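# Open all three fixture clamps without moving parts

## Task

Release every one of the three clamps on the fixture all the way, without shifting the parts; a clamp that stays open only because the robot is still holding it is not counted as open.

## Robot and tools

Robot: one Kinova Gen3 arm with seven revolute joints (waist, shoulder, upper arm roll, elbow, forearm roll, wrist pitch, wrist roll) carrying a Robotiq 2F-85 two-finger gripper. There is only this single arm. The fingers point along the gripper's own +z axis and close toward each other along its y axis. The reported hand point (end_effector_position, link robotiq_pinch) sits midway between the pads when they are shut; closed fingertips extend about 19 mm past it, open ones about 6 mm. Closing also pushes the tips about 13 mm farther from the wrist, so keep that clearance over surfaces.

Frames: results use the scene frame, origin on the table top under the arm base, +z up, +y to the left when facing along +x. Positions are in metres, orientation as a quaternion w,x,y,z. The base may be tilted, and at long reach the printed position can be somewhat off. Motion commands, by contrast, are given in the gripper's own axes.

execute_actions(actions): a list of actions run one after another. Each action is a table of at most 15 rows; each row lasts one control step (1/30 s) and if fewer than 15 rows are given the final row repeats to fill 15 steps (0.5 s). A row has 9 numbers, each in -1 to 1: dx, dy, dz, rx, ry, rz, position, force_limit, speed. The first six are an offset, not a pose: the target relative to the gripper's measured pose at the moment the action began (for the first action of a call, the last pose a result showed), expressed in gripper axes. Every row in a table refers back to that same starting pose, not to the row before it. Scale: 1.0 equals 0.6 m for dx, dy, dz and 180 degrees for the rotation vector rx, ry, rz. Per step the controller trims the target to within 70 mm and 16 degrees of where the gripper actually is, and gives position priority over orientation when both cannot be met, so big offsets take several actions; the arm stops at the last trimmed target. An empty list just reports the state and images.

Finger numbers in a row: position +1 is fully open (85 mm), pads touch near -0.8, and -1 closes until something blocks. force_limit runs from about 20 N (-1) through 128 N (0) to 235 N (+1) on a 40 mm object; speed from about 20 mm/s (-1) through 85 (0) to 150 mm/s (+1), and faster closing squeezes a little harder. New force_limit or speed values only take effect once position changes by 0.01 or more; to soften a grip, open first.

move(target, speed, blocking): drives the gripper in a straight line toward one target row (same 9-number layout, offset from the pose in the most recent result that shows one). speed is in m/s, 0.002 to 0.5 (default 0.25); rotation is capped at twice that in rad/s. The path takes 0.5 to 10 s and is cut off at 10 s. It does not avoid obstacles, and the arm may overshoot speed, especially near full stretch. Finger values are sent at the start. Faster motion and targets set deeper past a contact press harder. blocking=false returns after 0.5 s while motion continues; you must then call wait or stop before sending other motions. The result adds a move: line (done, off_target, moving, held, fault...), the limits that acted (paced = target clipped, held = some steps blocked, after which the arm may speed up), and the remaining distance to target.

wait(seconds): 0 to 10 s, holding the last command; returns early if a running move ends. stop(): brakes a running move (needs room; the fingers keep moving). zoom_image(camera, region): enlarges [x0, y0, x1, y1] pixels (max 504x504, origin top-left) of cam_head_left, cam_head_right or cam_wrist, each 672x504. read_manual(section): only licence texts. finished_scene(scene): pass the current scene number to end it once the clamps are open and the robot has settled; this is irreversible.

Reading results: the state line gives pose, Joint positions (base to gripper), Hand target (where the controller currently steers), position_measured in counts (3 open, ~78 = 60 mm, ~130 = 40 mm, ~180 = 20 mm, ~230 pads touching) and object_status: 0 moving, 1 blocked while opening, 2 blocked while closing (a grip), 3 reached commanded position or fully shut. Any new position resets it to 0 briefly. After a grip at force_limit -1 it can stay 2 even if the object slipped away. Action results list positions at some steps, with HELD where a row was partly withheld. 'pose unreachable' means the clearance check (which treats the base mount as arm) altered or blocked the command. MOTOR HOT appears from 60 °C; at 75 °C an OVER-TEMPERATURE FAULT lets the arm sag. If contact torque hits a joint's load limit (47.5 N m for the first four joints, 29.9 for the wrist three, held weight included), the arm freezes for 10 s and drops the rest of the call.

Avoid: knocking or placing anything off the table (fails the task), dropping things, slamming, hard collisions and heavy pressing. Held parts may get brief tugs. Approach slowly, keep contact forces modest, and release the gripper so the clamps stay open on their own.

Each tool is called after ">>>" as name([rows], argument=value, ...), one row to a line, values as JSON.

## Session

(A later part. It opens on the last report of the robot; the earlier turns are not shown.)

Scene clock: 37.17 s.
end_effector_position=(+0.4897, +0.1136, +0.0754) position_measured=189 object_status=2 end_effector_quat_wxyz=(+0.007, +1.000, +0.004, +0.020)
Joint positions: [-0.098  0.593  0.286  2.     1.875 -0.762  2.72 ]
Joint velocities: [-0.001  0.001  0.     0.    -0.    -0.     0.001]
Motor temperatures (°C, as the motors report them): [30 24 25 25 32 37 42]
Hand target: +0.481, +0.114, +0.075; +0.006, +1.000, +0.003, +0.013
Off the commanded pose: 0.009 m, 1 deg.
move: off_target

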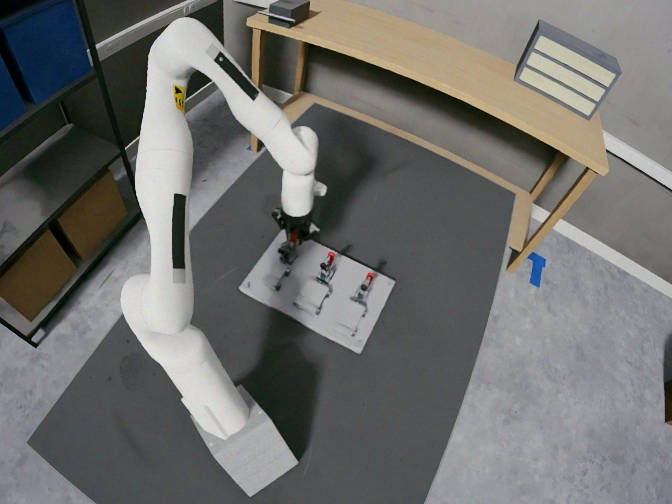

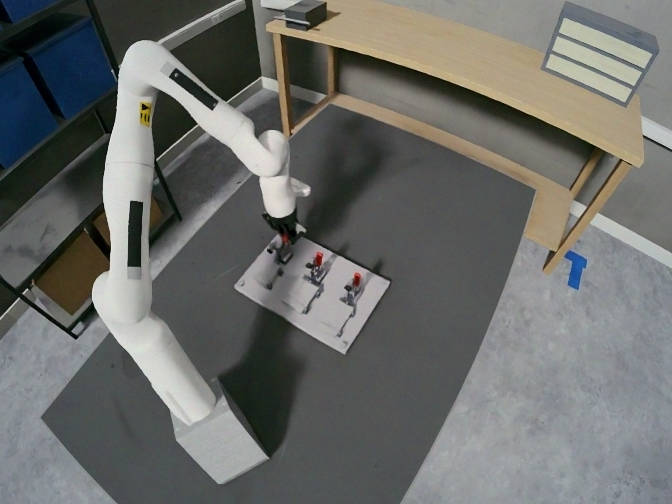

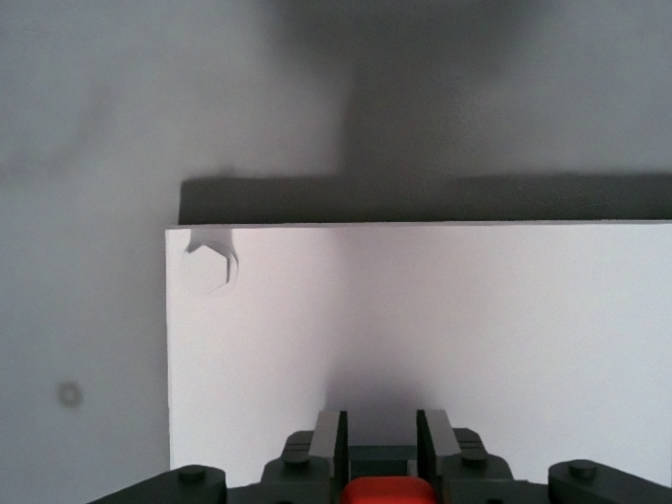

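>>> move(target=[0,0,0,0,0,0,0.1,-0.4,0])

>>> move(target=[-0.03,0.1,-0.3,0,0,0,0.1,-0.4,0])

>>> zoom_image(camera="cam_head_right", region=[230, 200, 410, 350])

Scene clock: 37.97 s.
end_effector_position=(+0.4897, +0.1136, +0.0754) position_measured=117 object_status=0 end_effector_quat_wxyz=(+0.007, +1.000, +0.004, +0.020)
Joint positions: [-0.098  0.593  0.286  2.     1.875 -0.762  2.72 ]
Joint velocities: [-0.    -0.001  0.     0.     0.    -0.     0.001]
Motor temperatures (°C, as the motors report them): [30 24 25 25 32 37 42]
Hand target: +0.490, +0.114, +0.075; +0.007, +1.000, +0.004, +0.020
Off the commanded pose: 0.000 m, 0 deg.
move: done

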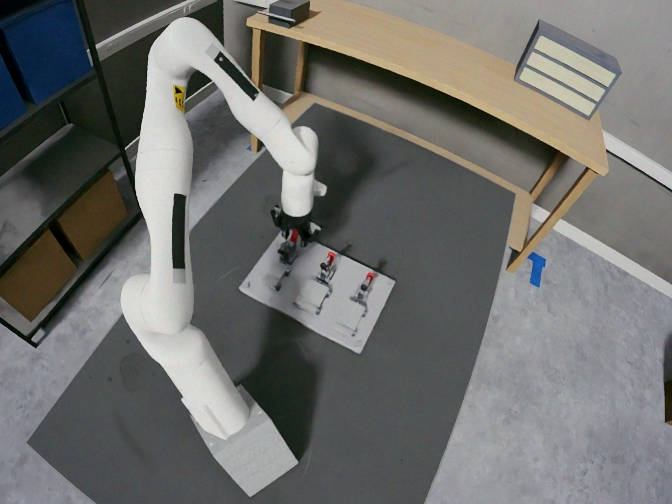

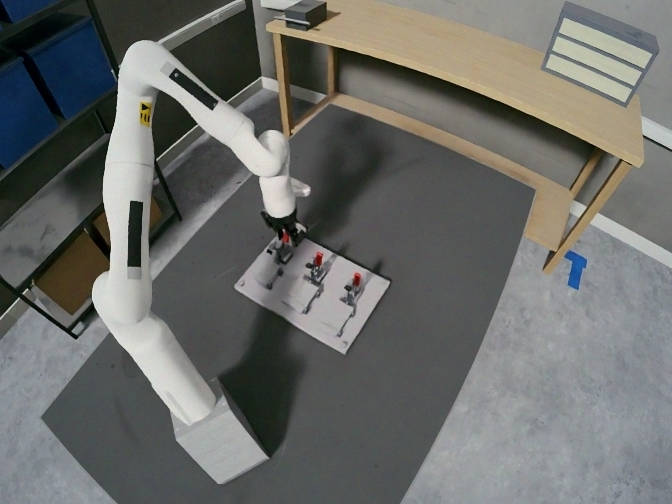

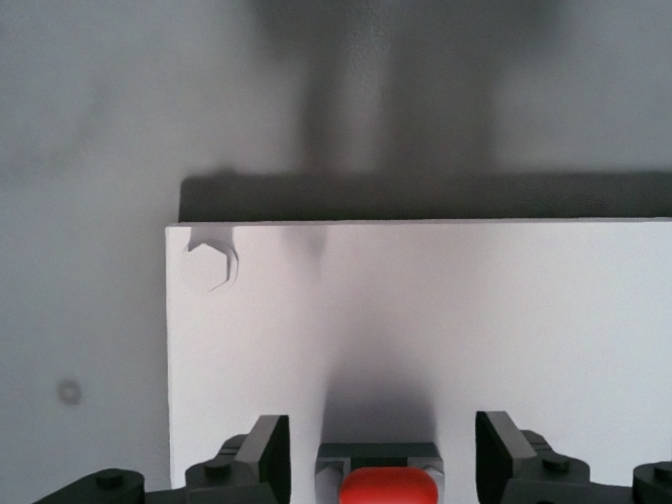

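Scene clock: 39.13 s.
end_effector_position=(+0.4652, +0.0565, +0.2549) position_measured=117 object_status=3 end_effector_quat_wxyz=(+0.007, +1.000, +0.004, +0.020)
Joint positions: [ 0.13   0.373  0.485  1.912  2.253 -1.147  2.628]
Joint velocities: [ 0.002 -0.003  0.004 -0.    -0.002 -0.002  0.   ]
Motor temperatures (°C, as the motors report them): [30 24 25 25 32 37 42]
Hand target: +0.465, +0.056, +0.255; +0.007, +1.000, +0.004, +0.021
Off the commanded pose: 0.001 m, 0 deg.
move: done

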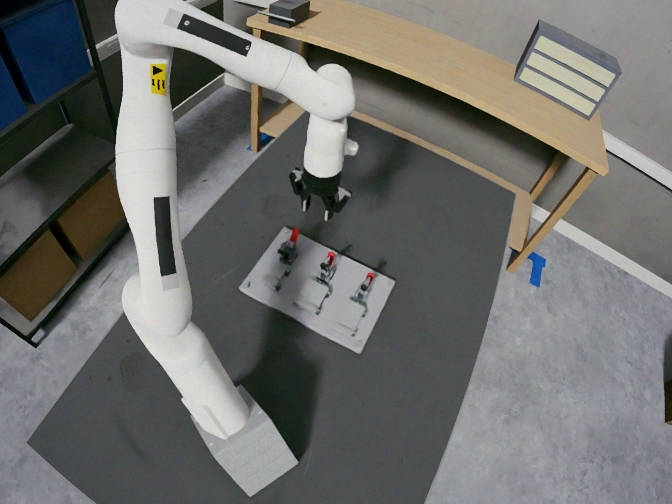

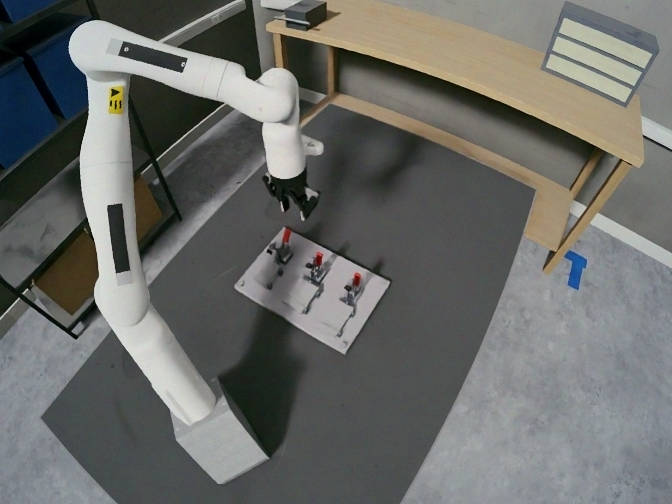

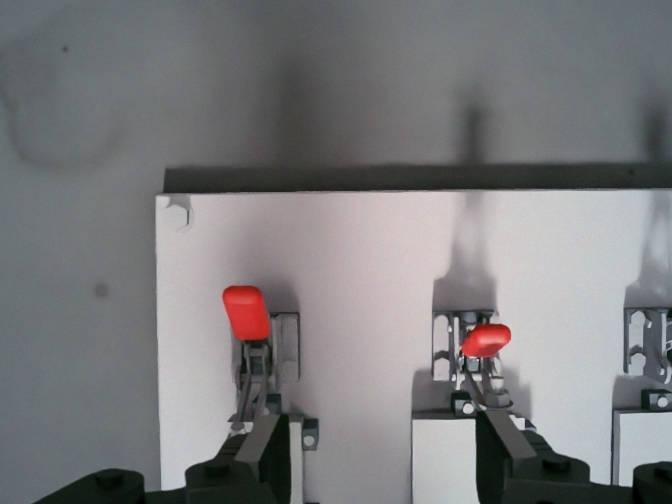

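Region (230, 200, 410, 350) of cam_head_right's 672x504 image, scaled by 2.800, with more detail than that image has.

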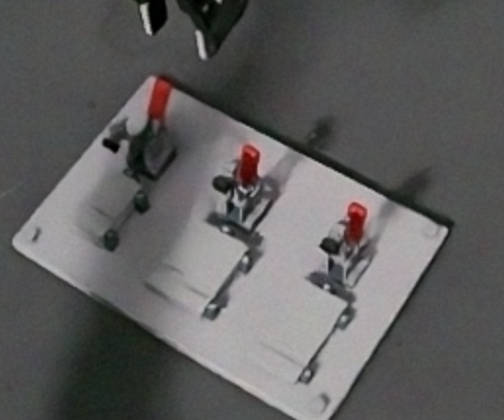

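>>> move(target=[0.036,-0.098,0.208,0.0045,-0.0127,0.0025,0.1,-0.4,0])

>>> move(target=[0,0,0.07,0,0,0,0.1,-0.4,0], speed=0.12)

>>> move(target=[0,0,0,0,0,0,-1,-0.4,0])

>>> move(target=[-0.022,0,-0.008,0,0,0,-1,-0.4,0], speed=0.04)

>>> move(target=[-0.015,0,-0.002,0,0,0,-1,-0.4,0], speed=0.03)

Scene clock: 40.37 s.
end_effector_position=(+0.4911, +0.1134, +0.1307) position_measured=117 object_status=3 end_effector_quat_wxyz=(-0.000, +1.000, -0.000, +0.001)
Joint positions: [-0.067  0.514  0.359  1.937  2.072 -0.915  2.562]
Joint velocities: [-0.002  0.007 -0.004 -0.     0.002  0.002  0.   ]
Motor temperatures (°C, as the motors report them): [30 24 25 25 32 37 42]
Hand target: +0.491, +0.113, +0.130; -0.000, +1.000, +0.000, +0.000
Off the commanded pose: 0.001 m, 0 deg.
move: done

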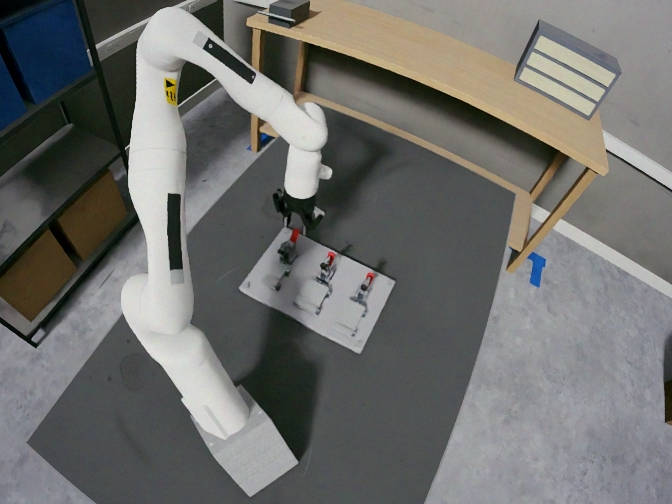

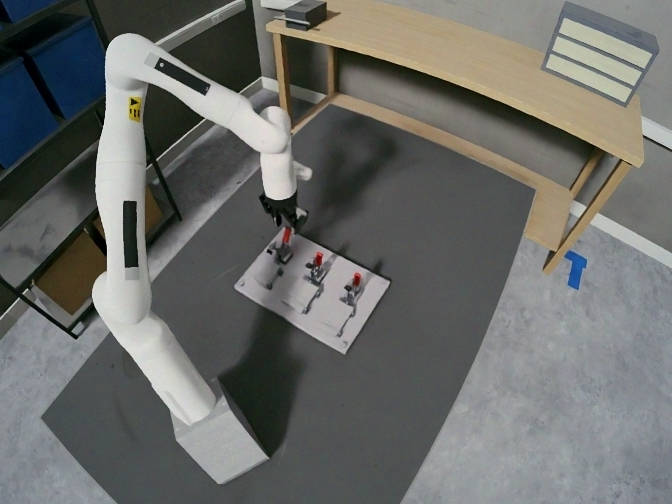

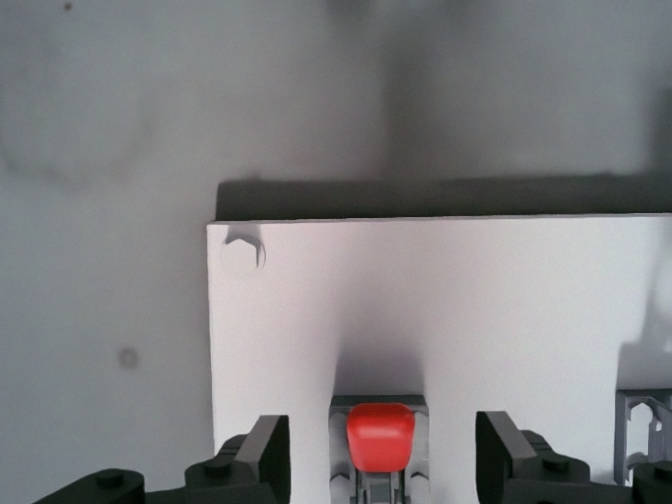

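Scene clock: 41.10 s.
end_effector_position=(+0.4914, +0.1135, +0.0890) position_measured=117 object_status=3 end_effector_quat_wxyz=(-0.000, +1.000, +0.000, +0.001)
Joint positions: [-0.085  0.587  0.31   1.95   1.975 -0.837  2.629]
Joint velocities: [ 0.     0.005 -0.     0.     0.001  0.001  0.   ]
Motor temperatures (°C, as the motors report them): [30 24 25 25 32 37 42]
Hand target: +0.491, +0.113, +0.089; -0.000, +1.000, -0.000, +0.000
Off the commanded pose: 0.000 m, 0 deg.
move: done

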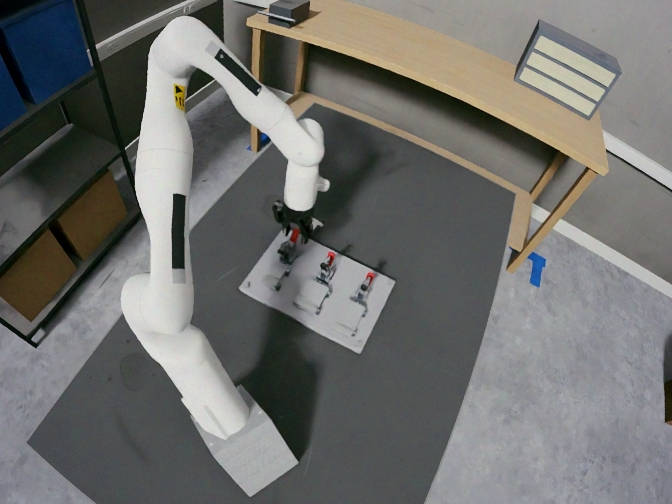

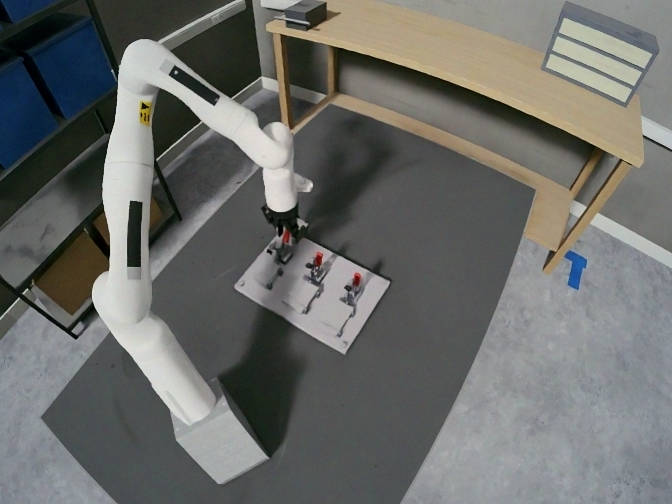

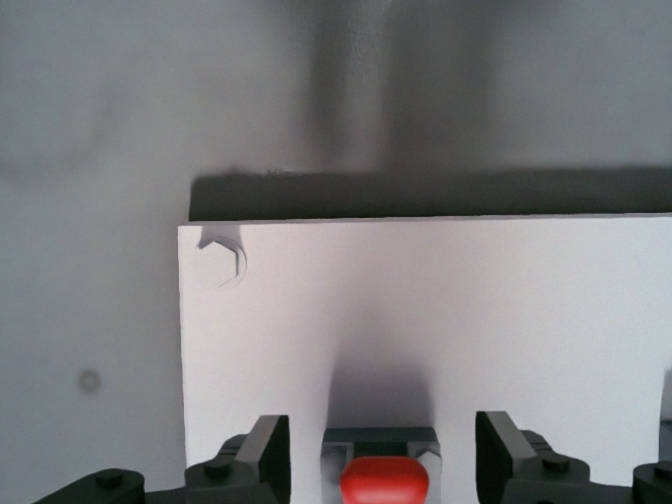

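Scene clock: 41.70 s.
end_effector_position=(+0.4914, +0.1136, +0.0891) position_measured=188 object_status=2 end_effector_quat_wxyz=(-0.000, +1.000, +0.000, +0.001)
Joint positions: [-0.085  0.587  0.31   1.95   1.975 -0.837  2.628]
Joint velocities: [ 0.    -0.     0.     0.     0.    -0.     0.002]
Motor temperatures (°C, as the motors report them): [30 24 25 25 32 37 42]
Hand target: +0.491, +0.113, +0.089; -0.000, +1.000, +0.000, +0.001
Off the commanded pose: 0.000 m, 0 deg.
move: done

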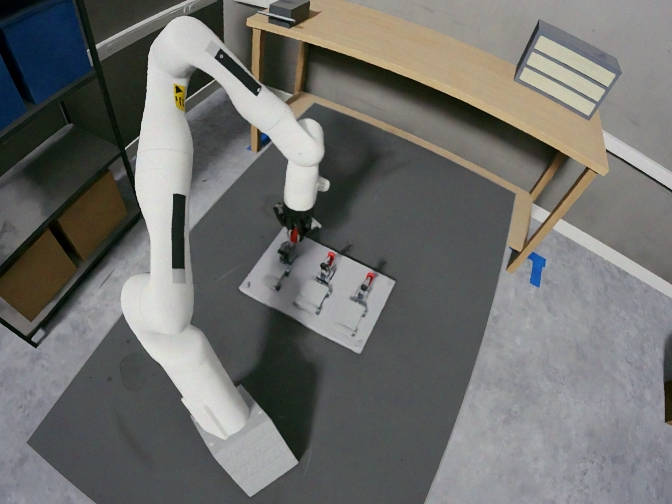

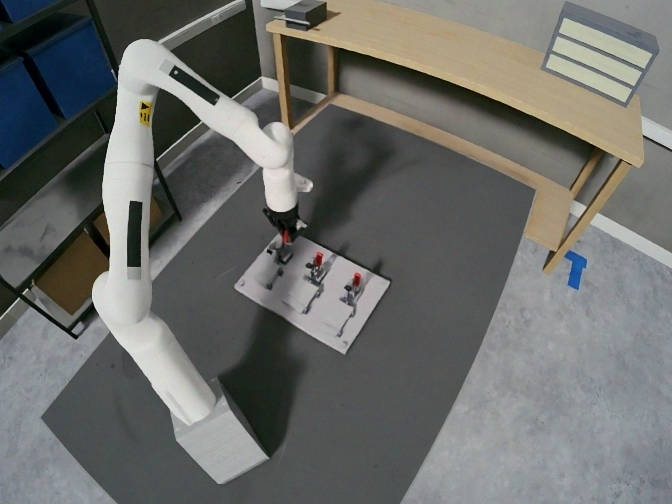

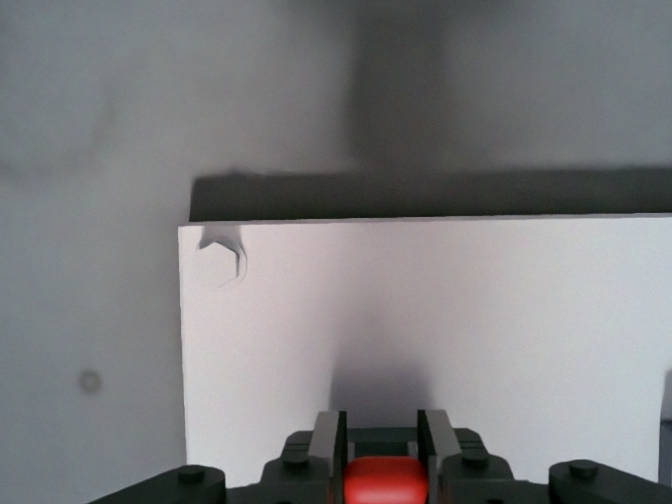

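Scene clock: 42.40 s.
end_effector_position=(+0.4818, +0.1137, +0.0916) position_measured=188 object_status=2 end_effector_quat_wxyz=(+0.000, +1.000, +0.000, +0.003)
Joint positions: [-0.081  0.57   0.304  1.987  1.961 -0.821  2.657]
Joint velocities: [ 0.001 -0.002 -0.002  0.     0.     0.001 -0.001]
Motor temperatures (°C, as the motors report them): [30 24 25 25 32 37 42]
Hand target: +0.478, +0.114, +0.094; -0.000, +1.000, +0.000, +0.001
Off the commanded pose: 0.004 m, 0 deg.
move: off_target

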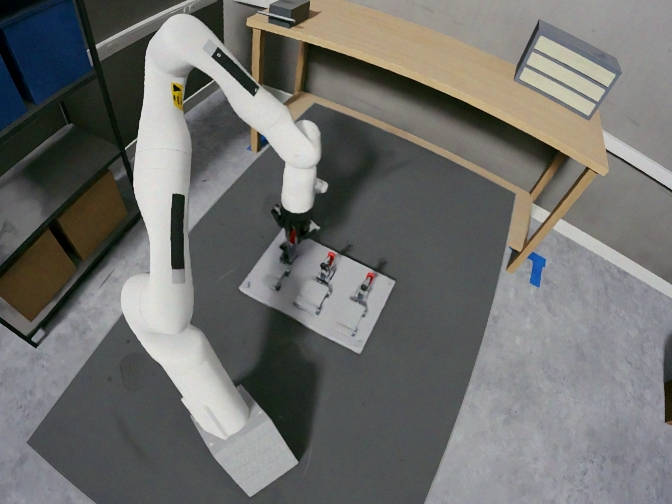

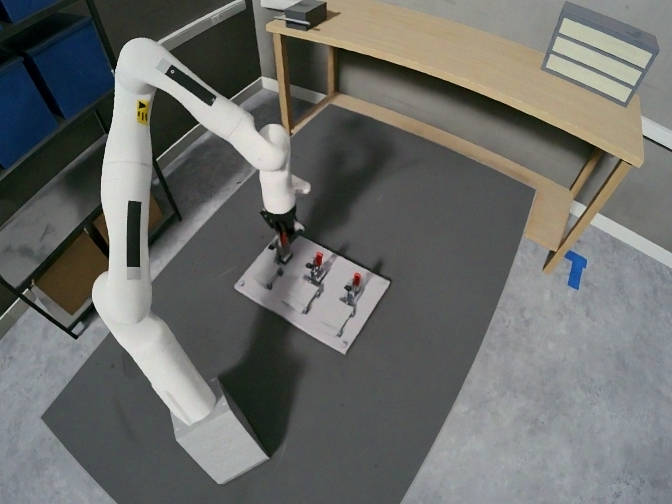

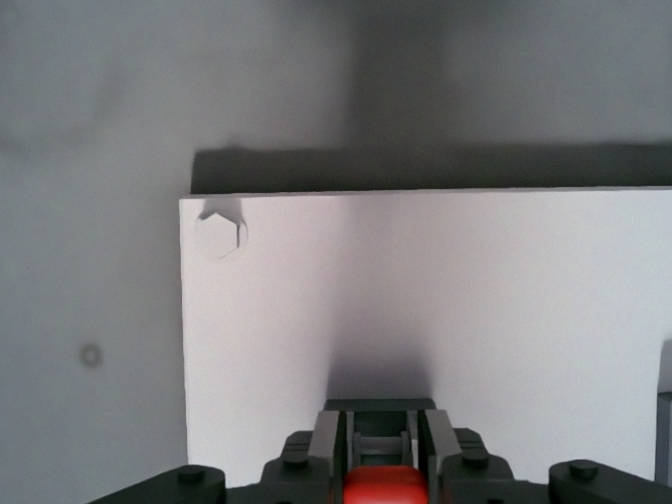

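Scene clock: 43.10 s.
end_effector_position=(+0.4784, +0.1137, +0.0919) position_measured=188 object_status=2 end_effector_quat_wxyz=(+0.001, +1.000, +0.001, +0.008)
Joint positions: [-0.079  0.562  0.299  2.009  1.942 -0.806  2.68 ]
Joint velocities: [ 0.    -0.002 -0.     0.     0.     0.     0.   ]
Motor temperatures (°C, as the motors report them): [30 24 25 25 32 37 42]
Hand target: +0.473, +0.114, +0.093; +0.000, +1.000, +0.000, +0.003
Off the commanded pose: 0.006 m, 1 deg.
move: off_target

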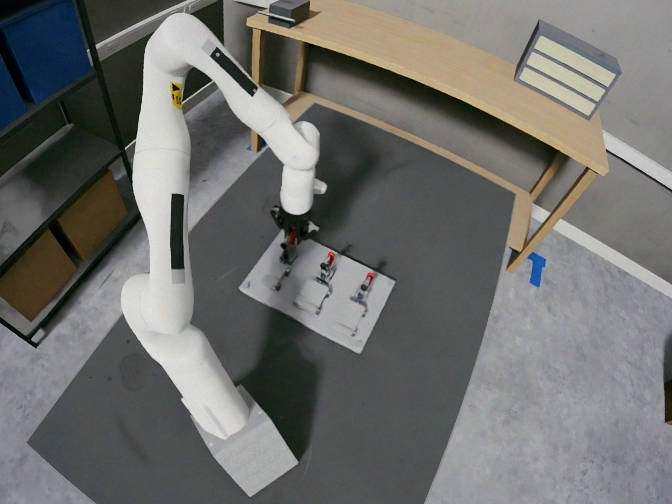

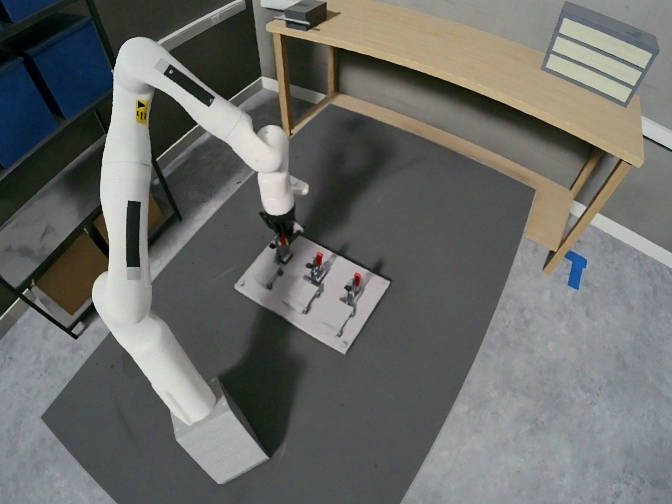

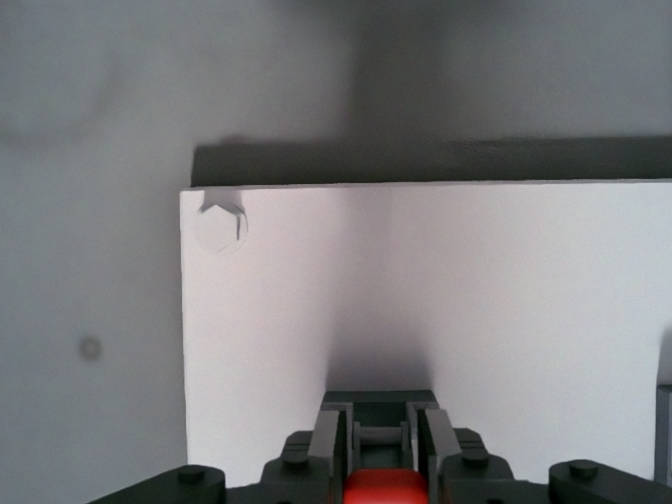

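>>> move(target=[0,0,0,0,0,0,0.1,-0.4,0])

>>> move(target=[0.05,0,-0.02,0,-0.005,0,0.1,-0.4,0])

>>> move(target=[0,0,0,0,0,0,-1,-0.4,1])

>>> move(target=[-0.035,0,0,0,0,0,-1,-0.4,0], speed=0.03)

Scene clock: 44.00 s.
end_effector_position=(+0.4784, +0.1137, +0.0919) position_measured=117 object_status=0 end_effector_quat_wxyz=(+0.001, +1.000, +0.001, +0.008)
Joint positions: [-0.079  0.562  0.299  2.009  1.942 -0.806  2.68 ]
Joint velocities: [ 0.    -0.    -0.     0.    -0.     0.     0.001]
Motor temperatures (°C, as the motors report them): [30 24 25 25 32 37 42]
Hand target: +0.478, +0.114, +0.092; +0.001, +1.000, +0.001, +0.008
Off the commanded pose: 0.000 m, 0 deg.
move: done

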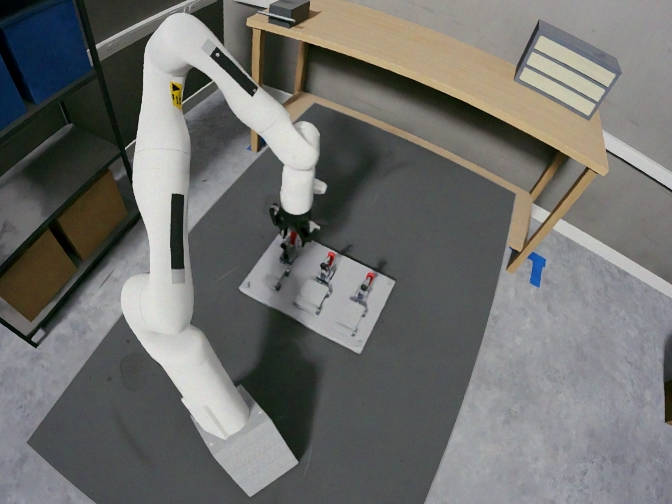

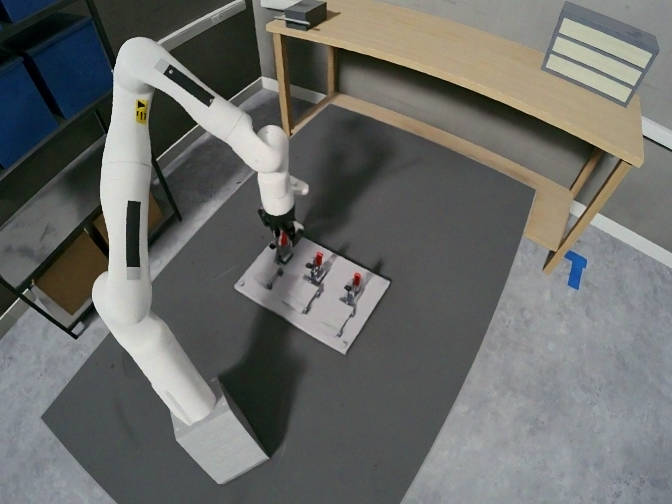

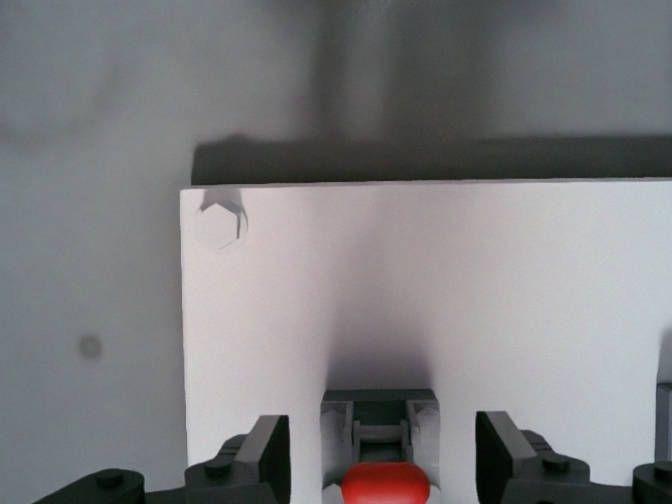

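Scene clock: 44.73 s.
end_effector_position=(+0.5082, +0.1139, +0.1044) position_measured=117 object_status=3 end_effector_quat_wxyz=(+0.001, +1.000, +0.001, -0.000)
Joint positions: [-0.086  0.577  0.338  1.887  2.038 -0.888  2.555]
Joint velocities: [-0.001  0.001 -0.001 -0.001  0.001  0.001 -0.001]
Motor temperatures (°C, as the motors report them): [30 24 25 25 32 37 42]
Hand target: +0.508, +0.114, +0.104; +0.001, +1.000, +0.001, -0.000
Off the commanded pose: 0.000 m, 0 deg.
move: done

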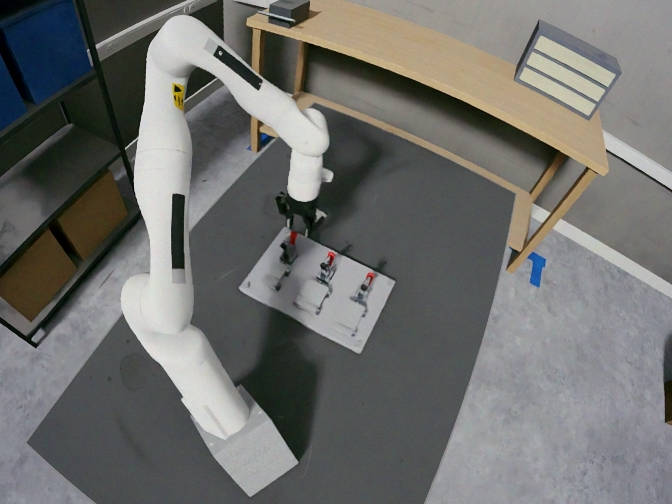

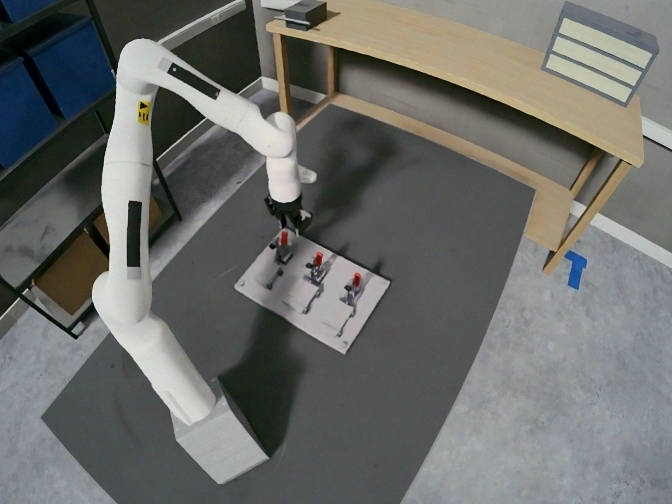

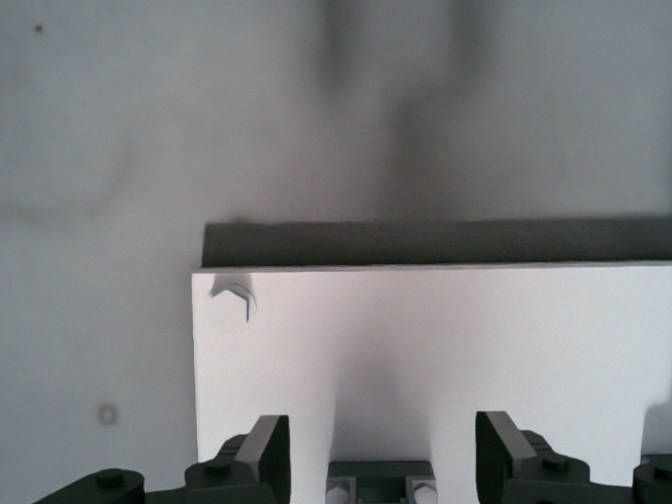

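Scene clock: 45.30 s.
end_effector_position=(+0.5082, +0.1139, +0.1044) position_measured=231 object_status=3 end_effector_quat_wxyz=(+0.001, +1.000, +0.001, -0.000)
Joint positions: [-0.086  0.577  0.338  1.887  2.038 -0.888  2.555]
Joint velocities: [ 0.     0.001 -0.    -0.    -0.    -0.     0.   ]
Motor temperatures (°C, as the motors report them): [30 24 25 25 32 37 42]
Hand target: +0.508, +0.114, +0.104; +0.001, +1.000, +0.001, -0.000
Off the commanded pose: 0.000 m, 0 deg.
move: done

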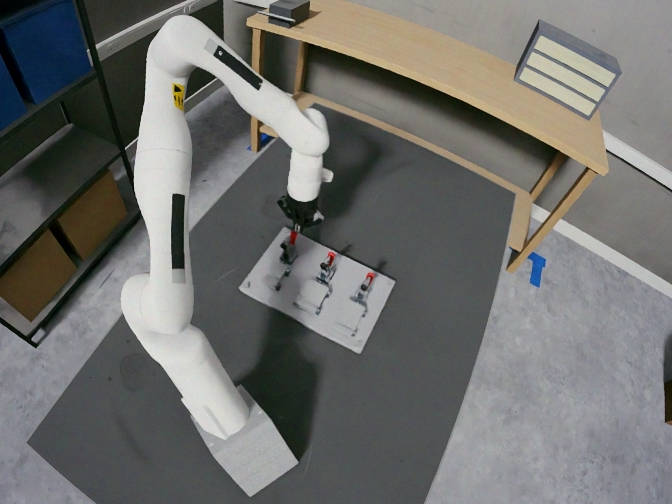

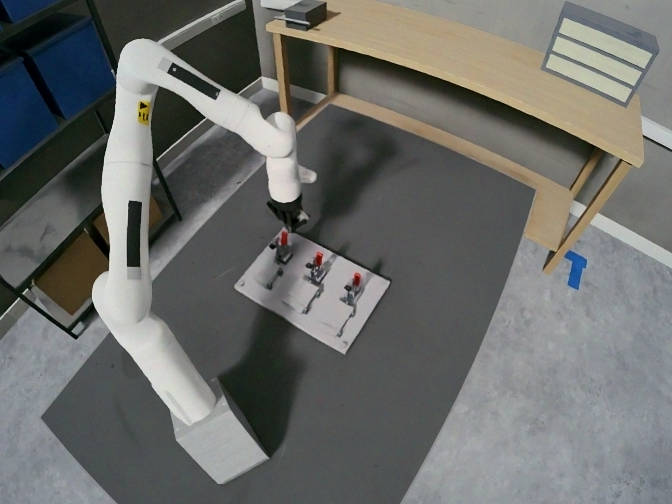

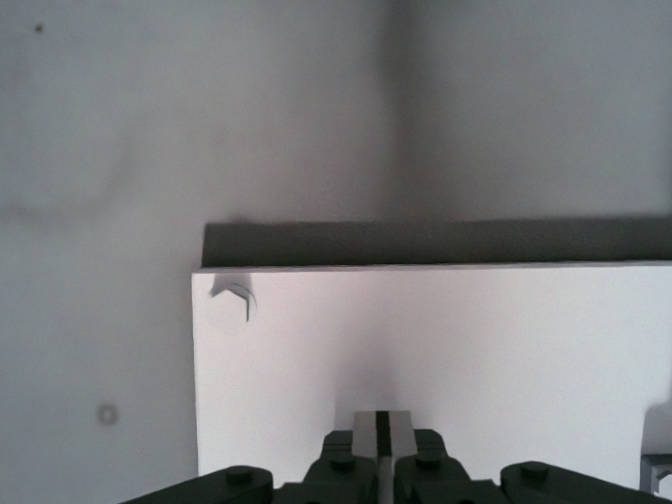

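Scene clock: 46.23 s.
end_effector_position=(+0.4876, +0.1137, +0.1045) position_measured=231 object_status=3 end_effector_quat_wxyz=(+0.002, +1.000, +0.001, +0.000)
Joint positions: [-0.081  0.553  0.327  1.959  2.011 -0.857  2.609]
Joint velocities: [-0.     0.     0.     0.001 -0.001  0.001  0.001]
Motor temperatures (°C, as the motors report them): [30 24 25 25 32 37 42]
Hand target: +0.487, +0.114, +0.104; +0.001, +1.000, +0.001, -0.000
Off the commanded pose: 0.000 m, 0 deg.
move: done

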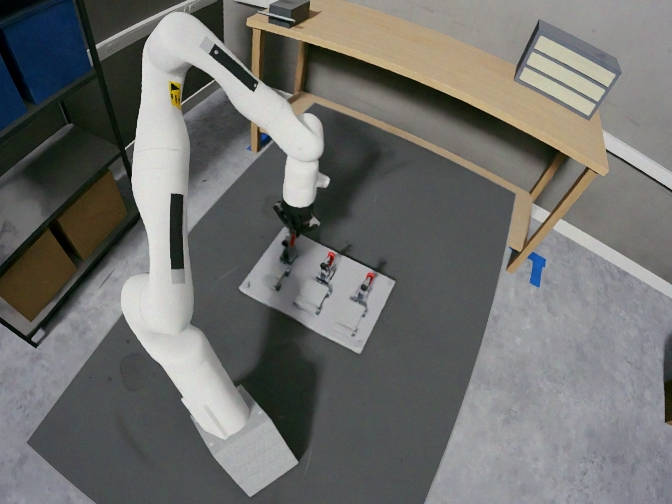

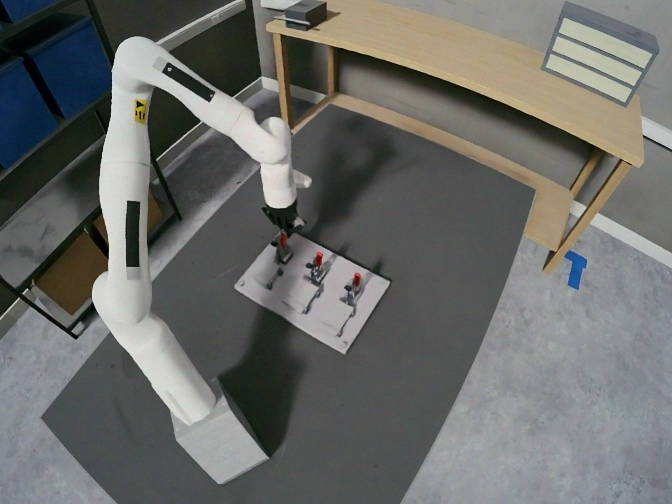

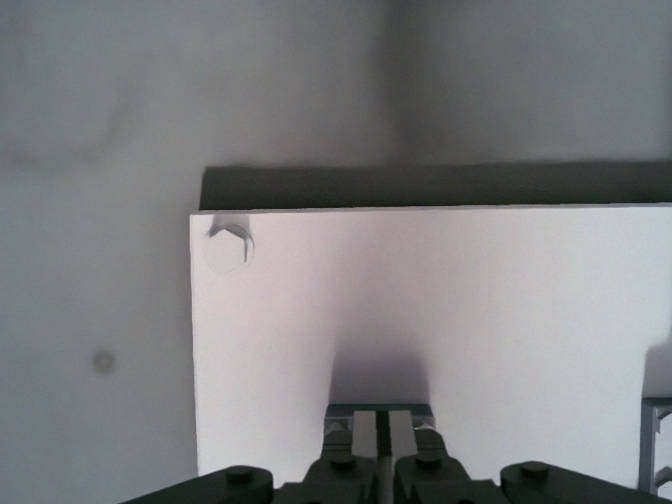

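>>> move(target=[-0.013,0,0,0,0,0,-1,-0.4,0], speed=0.03)

>>> zoom_image(camera="cam_head_right", region=[230, 200, 390, 320])

Scene clock: 47.03 s.
end_effector_position=(+0.4870, +0.1136, +0.1067) position_measured=231 object_status=3 end_effector_quat_wxyz=(+0.003, +1.000, +0.002, +0.008)
Joint positions: [-0.079  0.543  0.325  1.977  1.995 -0.842  2.629]
Joint velocities: [-0.001 -0.001  0.002  0.001 -0.001 -0.002 -0.001]
Motor temperatures (°C, as the motors report them): [30 24 25 25 32 37 42]
Hand target: +0.480, +0.114, +0.105; +0.002, +1.000, +0.001, +0.000
Off the commanded pose: 0.007 m, 1 deg.
move: off_target

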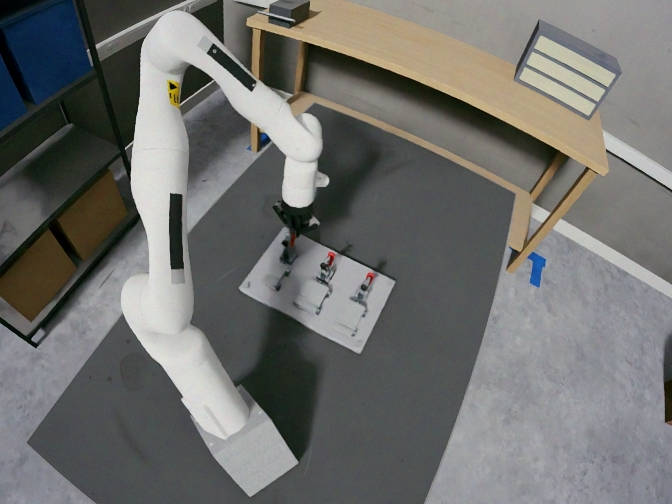

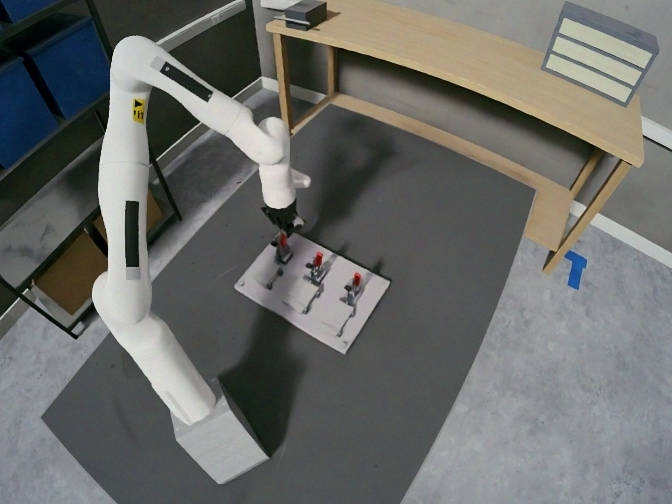

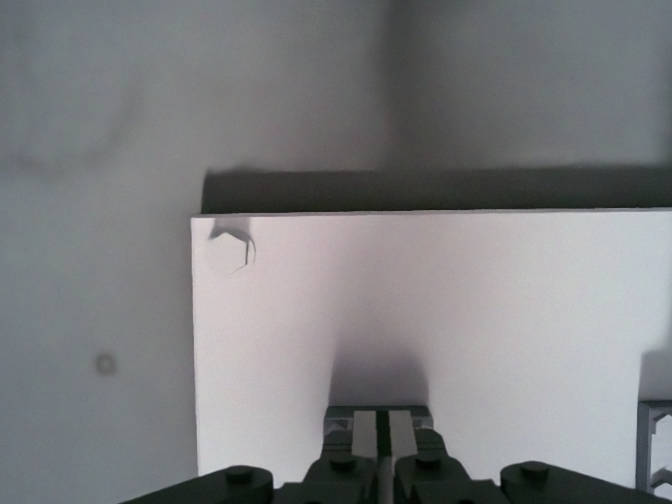

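Region (230, 200, 390, 320) of cam_head_right's 672x504 image, scaled by 3.150, with more detail than that image has; it fills the top 378 rows of this view, and the rest is white.

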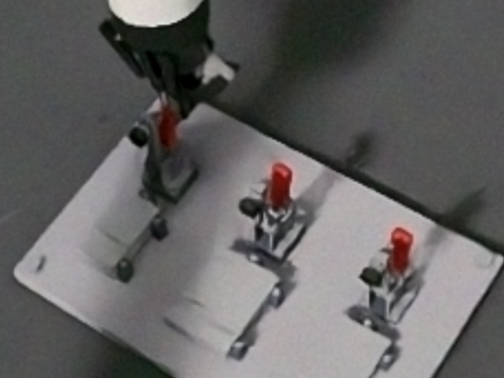

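>>> execute_actions(actions=[])

Scene clock: 47.30 s.
end_effector_position=(+0.4870, +0.1136, +0.1067) position_measured=231 object_status=3 end_effector_quat_wxyz=(+0.003, +1.000, +0.002, +0.008)
Joint positions: [-0.079  0.543  0.325  1.977  1.995 -0.842  2.629]
Joint velocities: [-0.     0.001 -0.    -0.     0.     0.     0.   ]
Motor temperatures (°C, as the motors report them): [30 24 25 25 32 37 42]
Hand target: +0.480, +0.114, +0.105; +0.002, +1.000, +0.001, +0.000
Off the commanded pose: 0.008 m, 1 deg.

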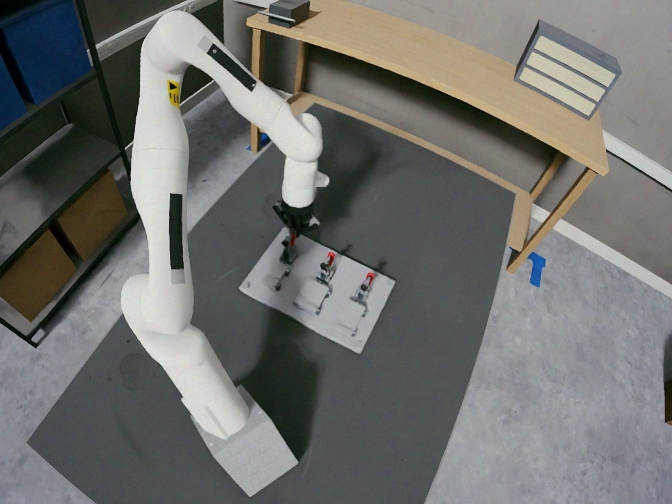

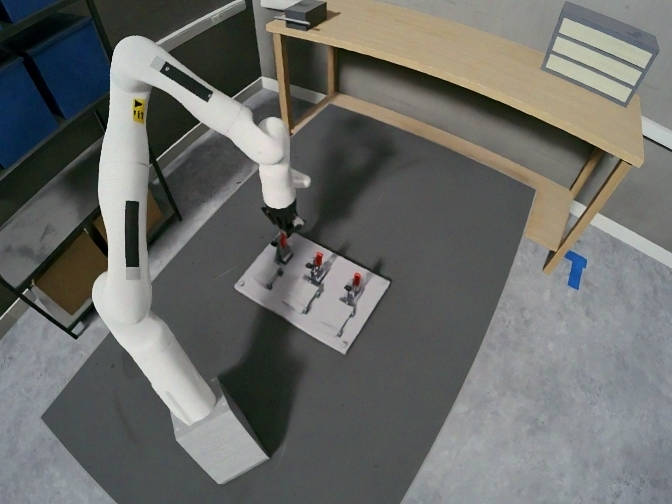

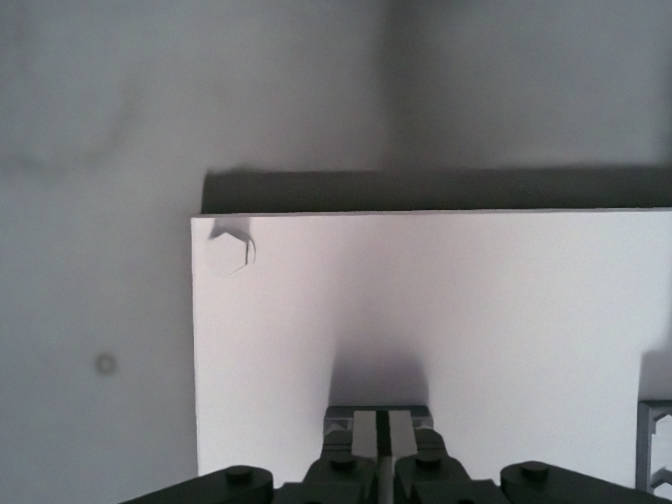

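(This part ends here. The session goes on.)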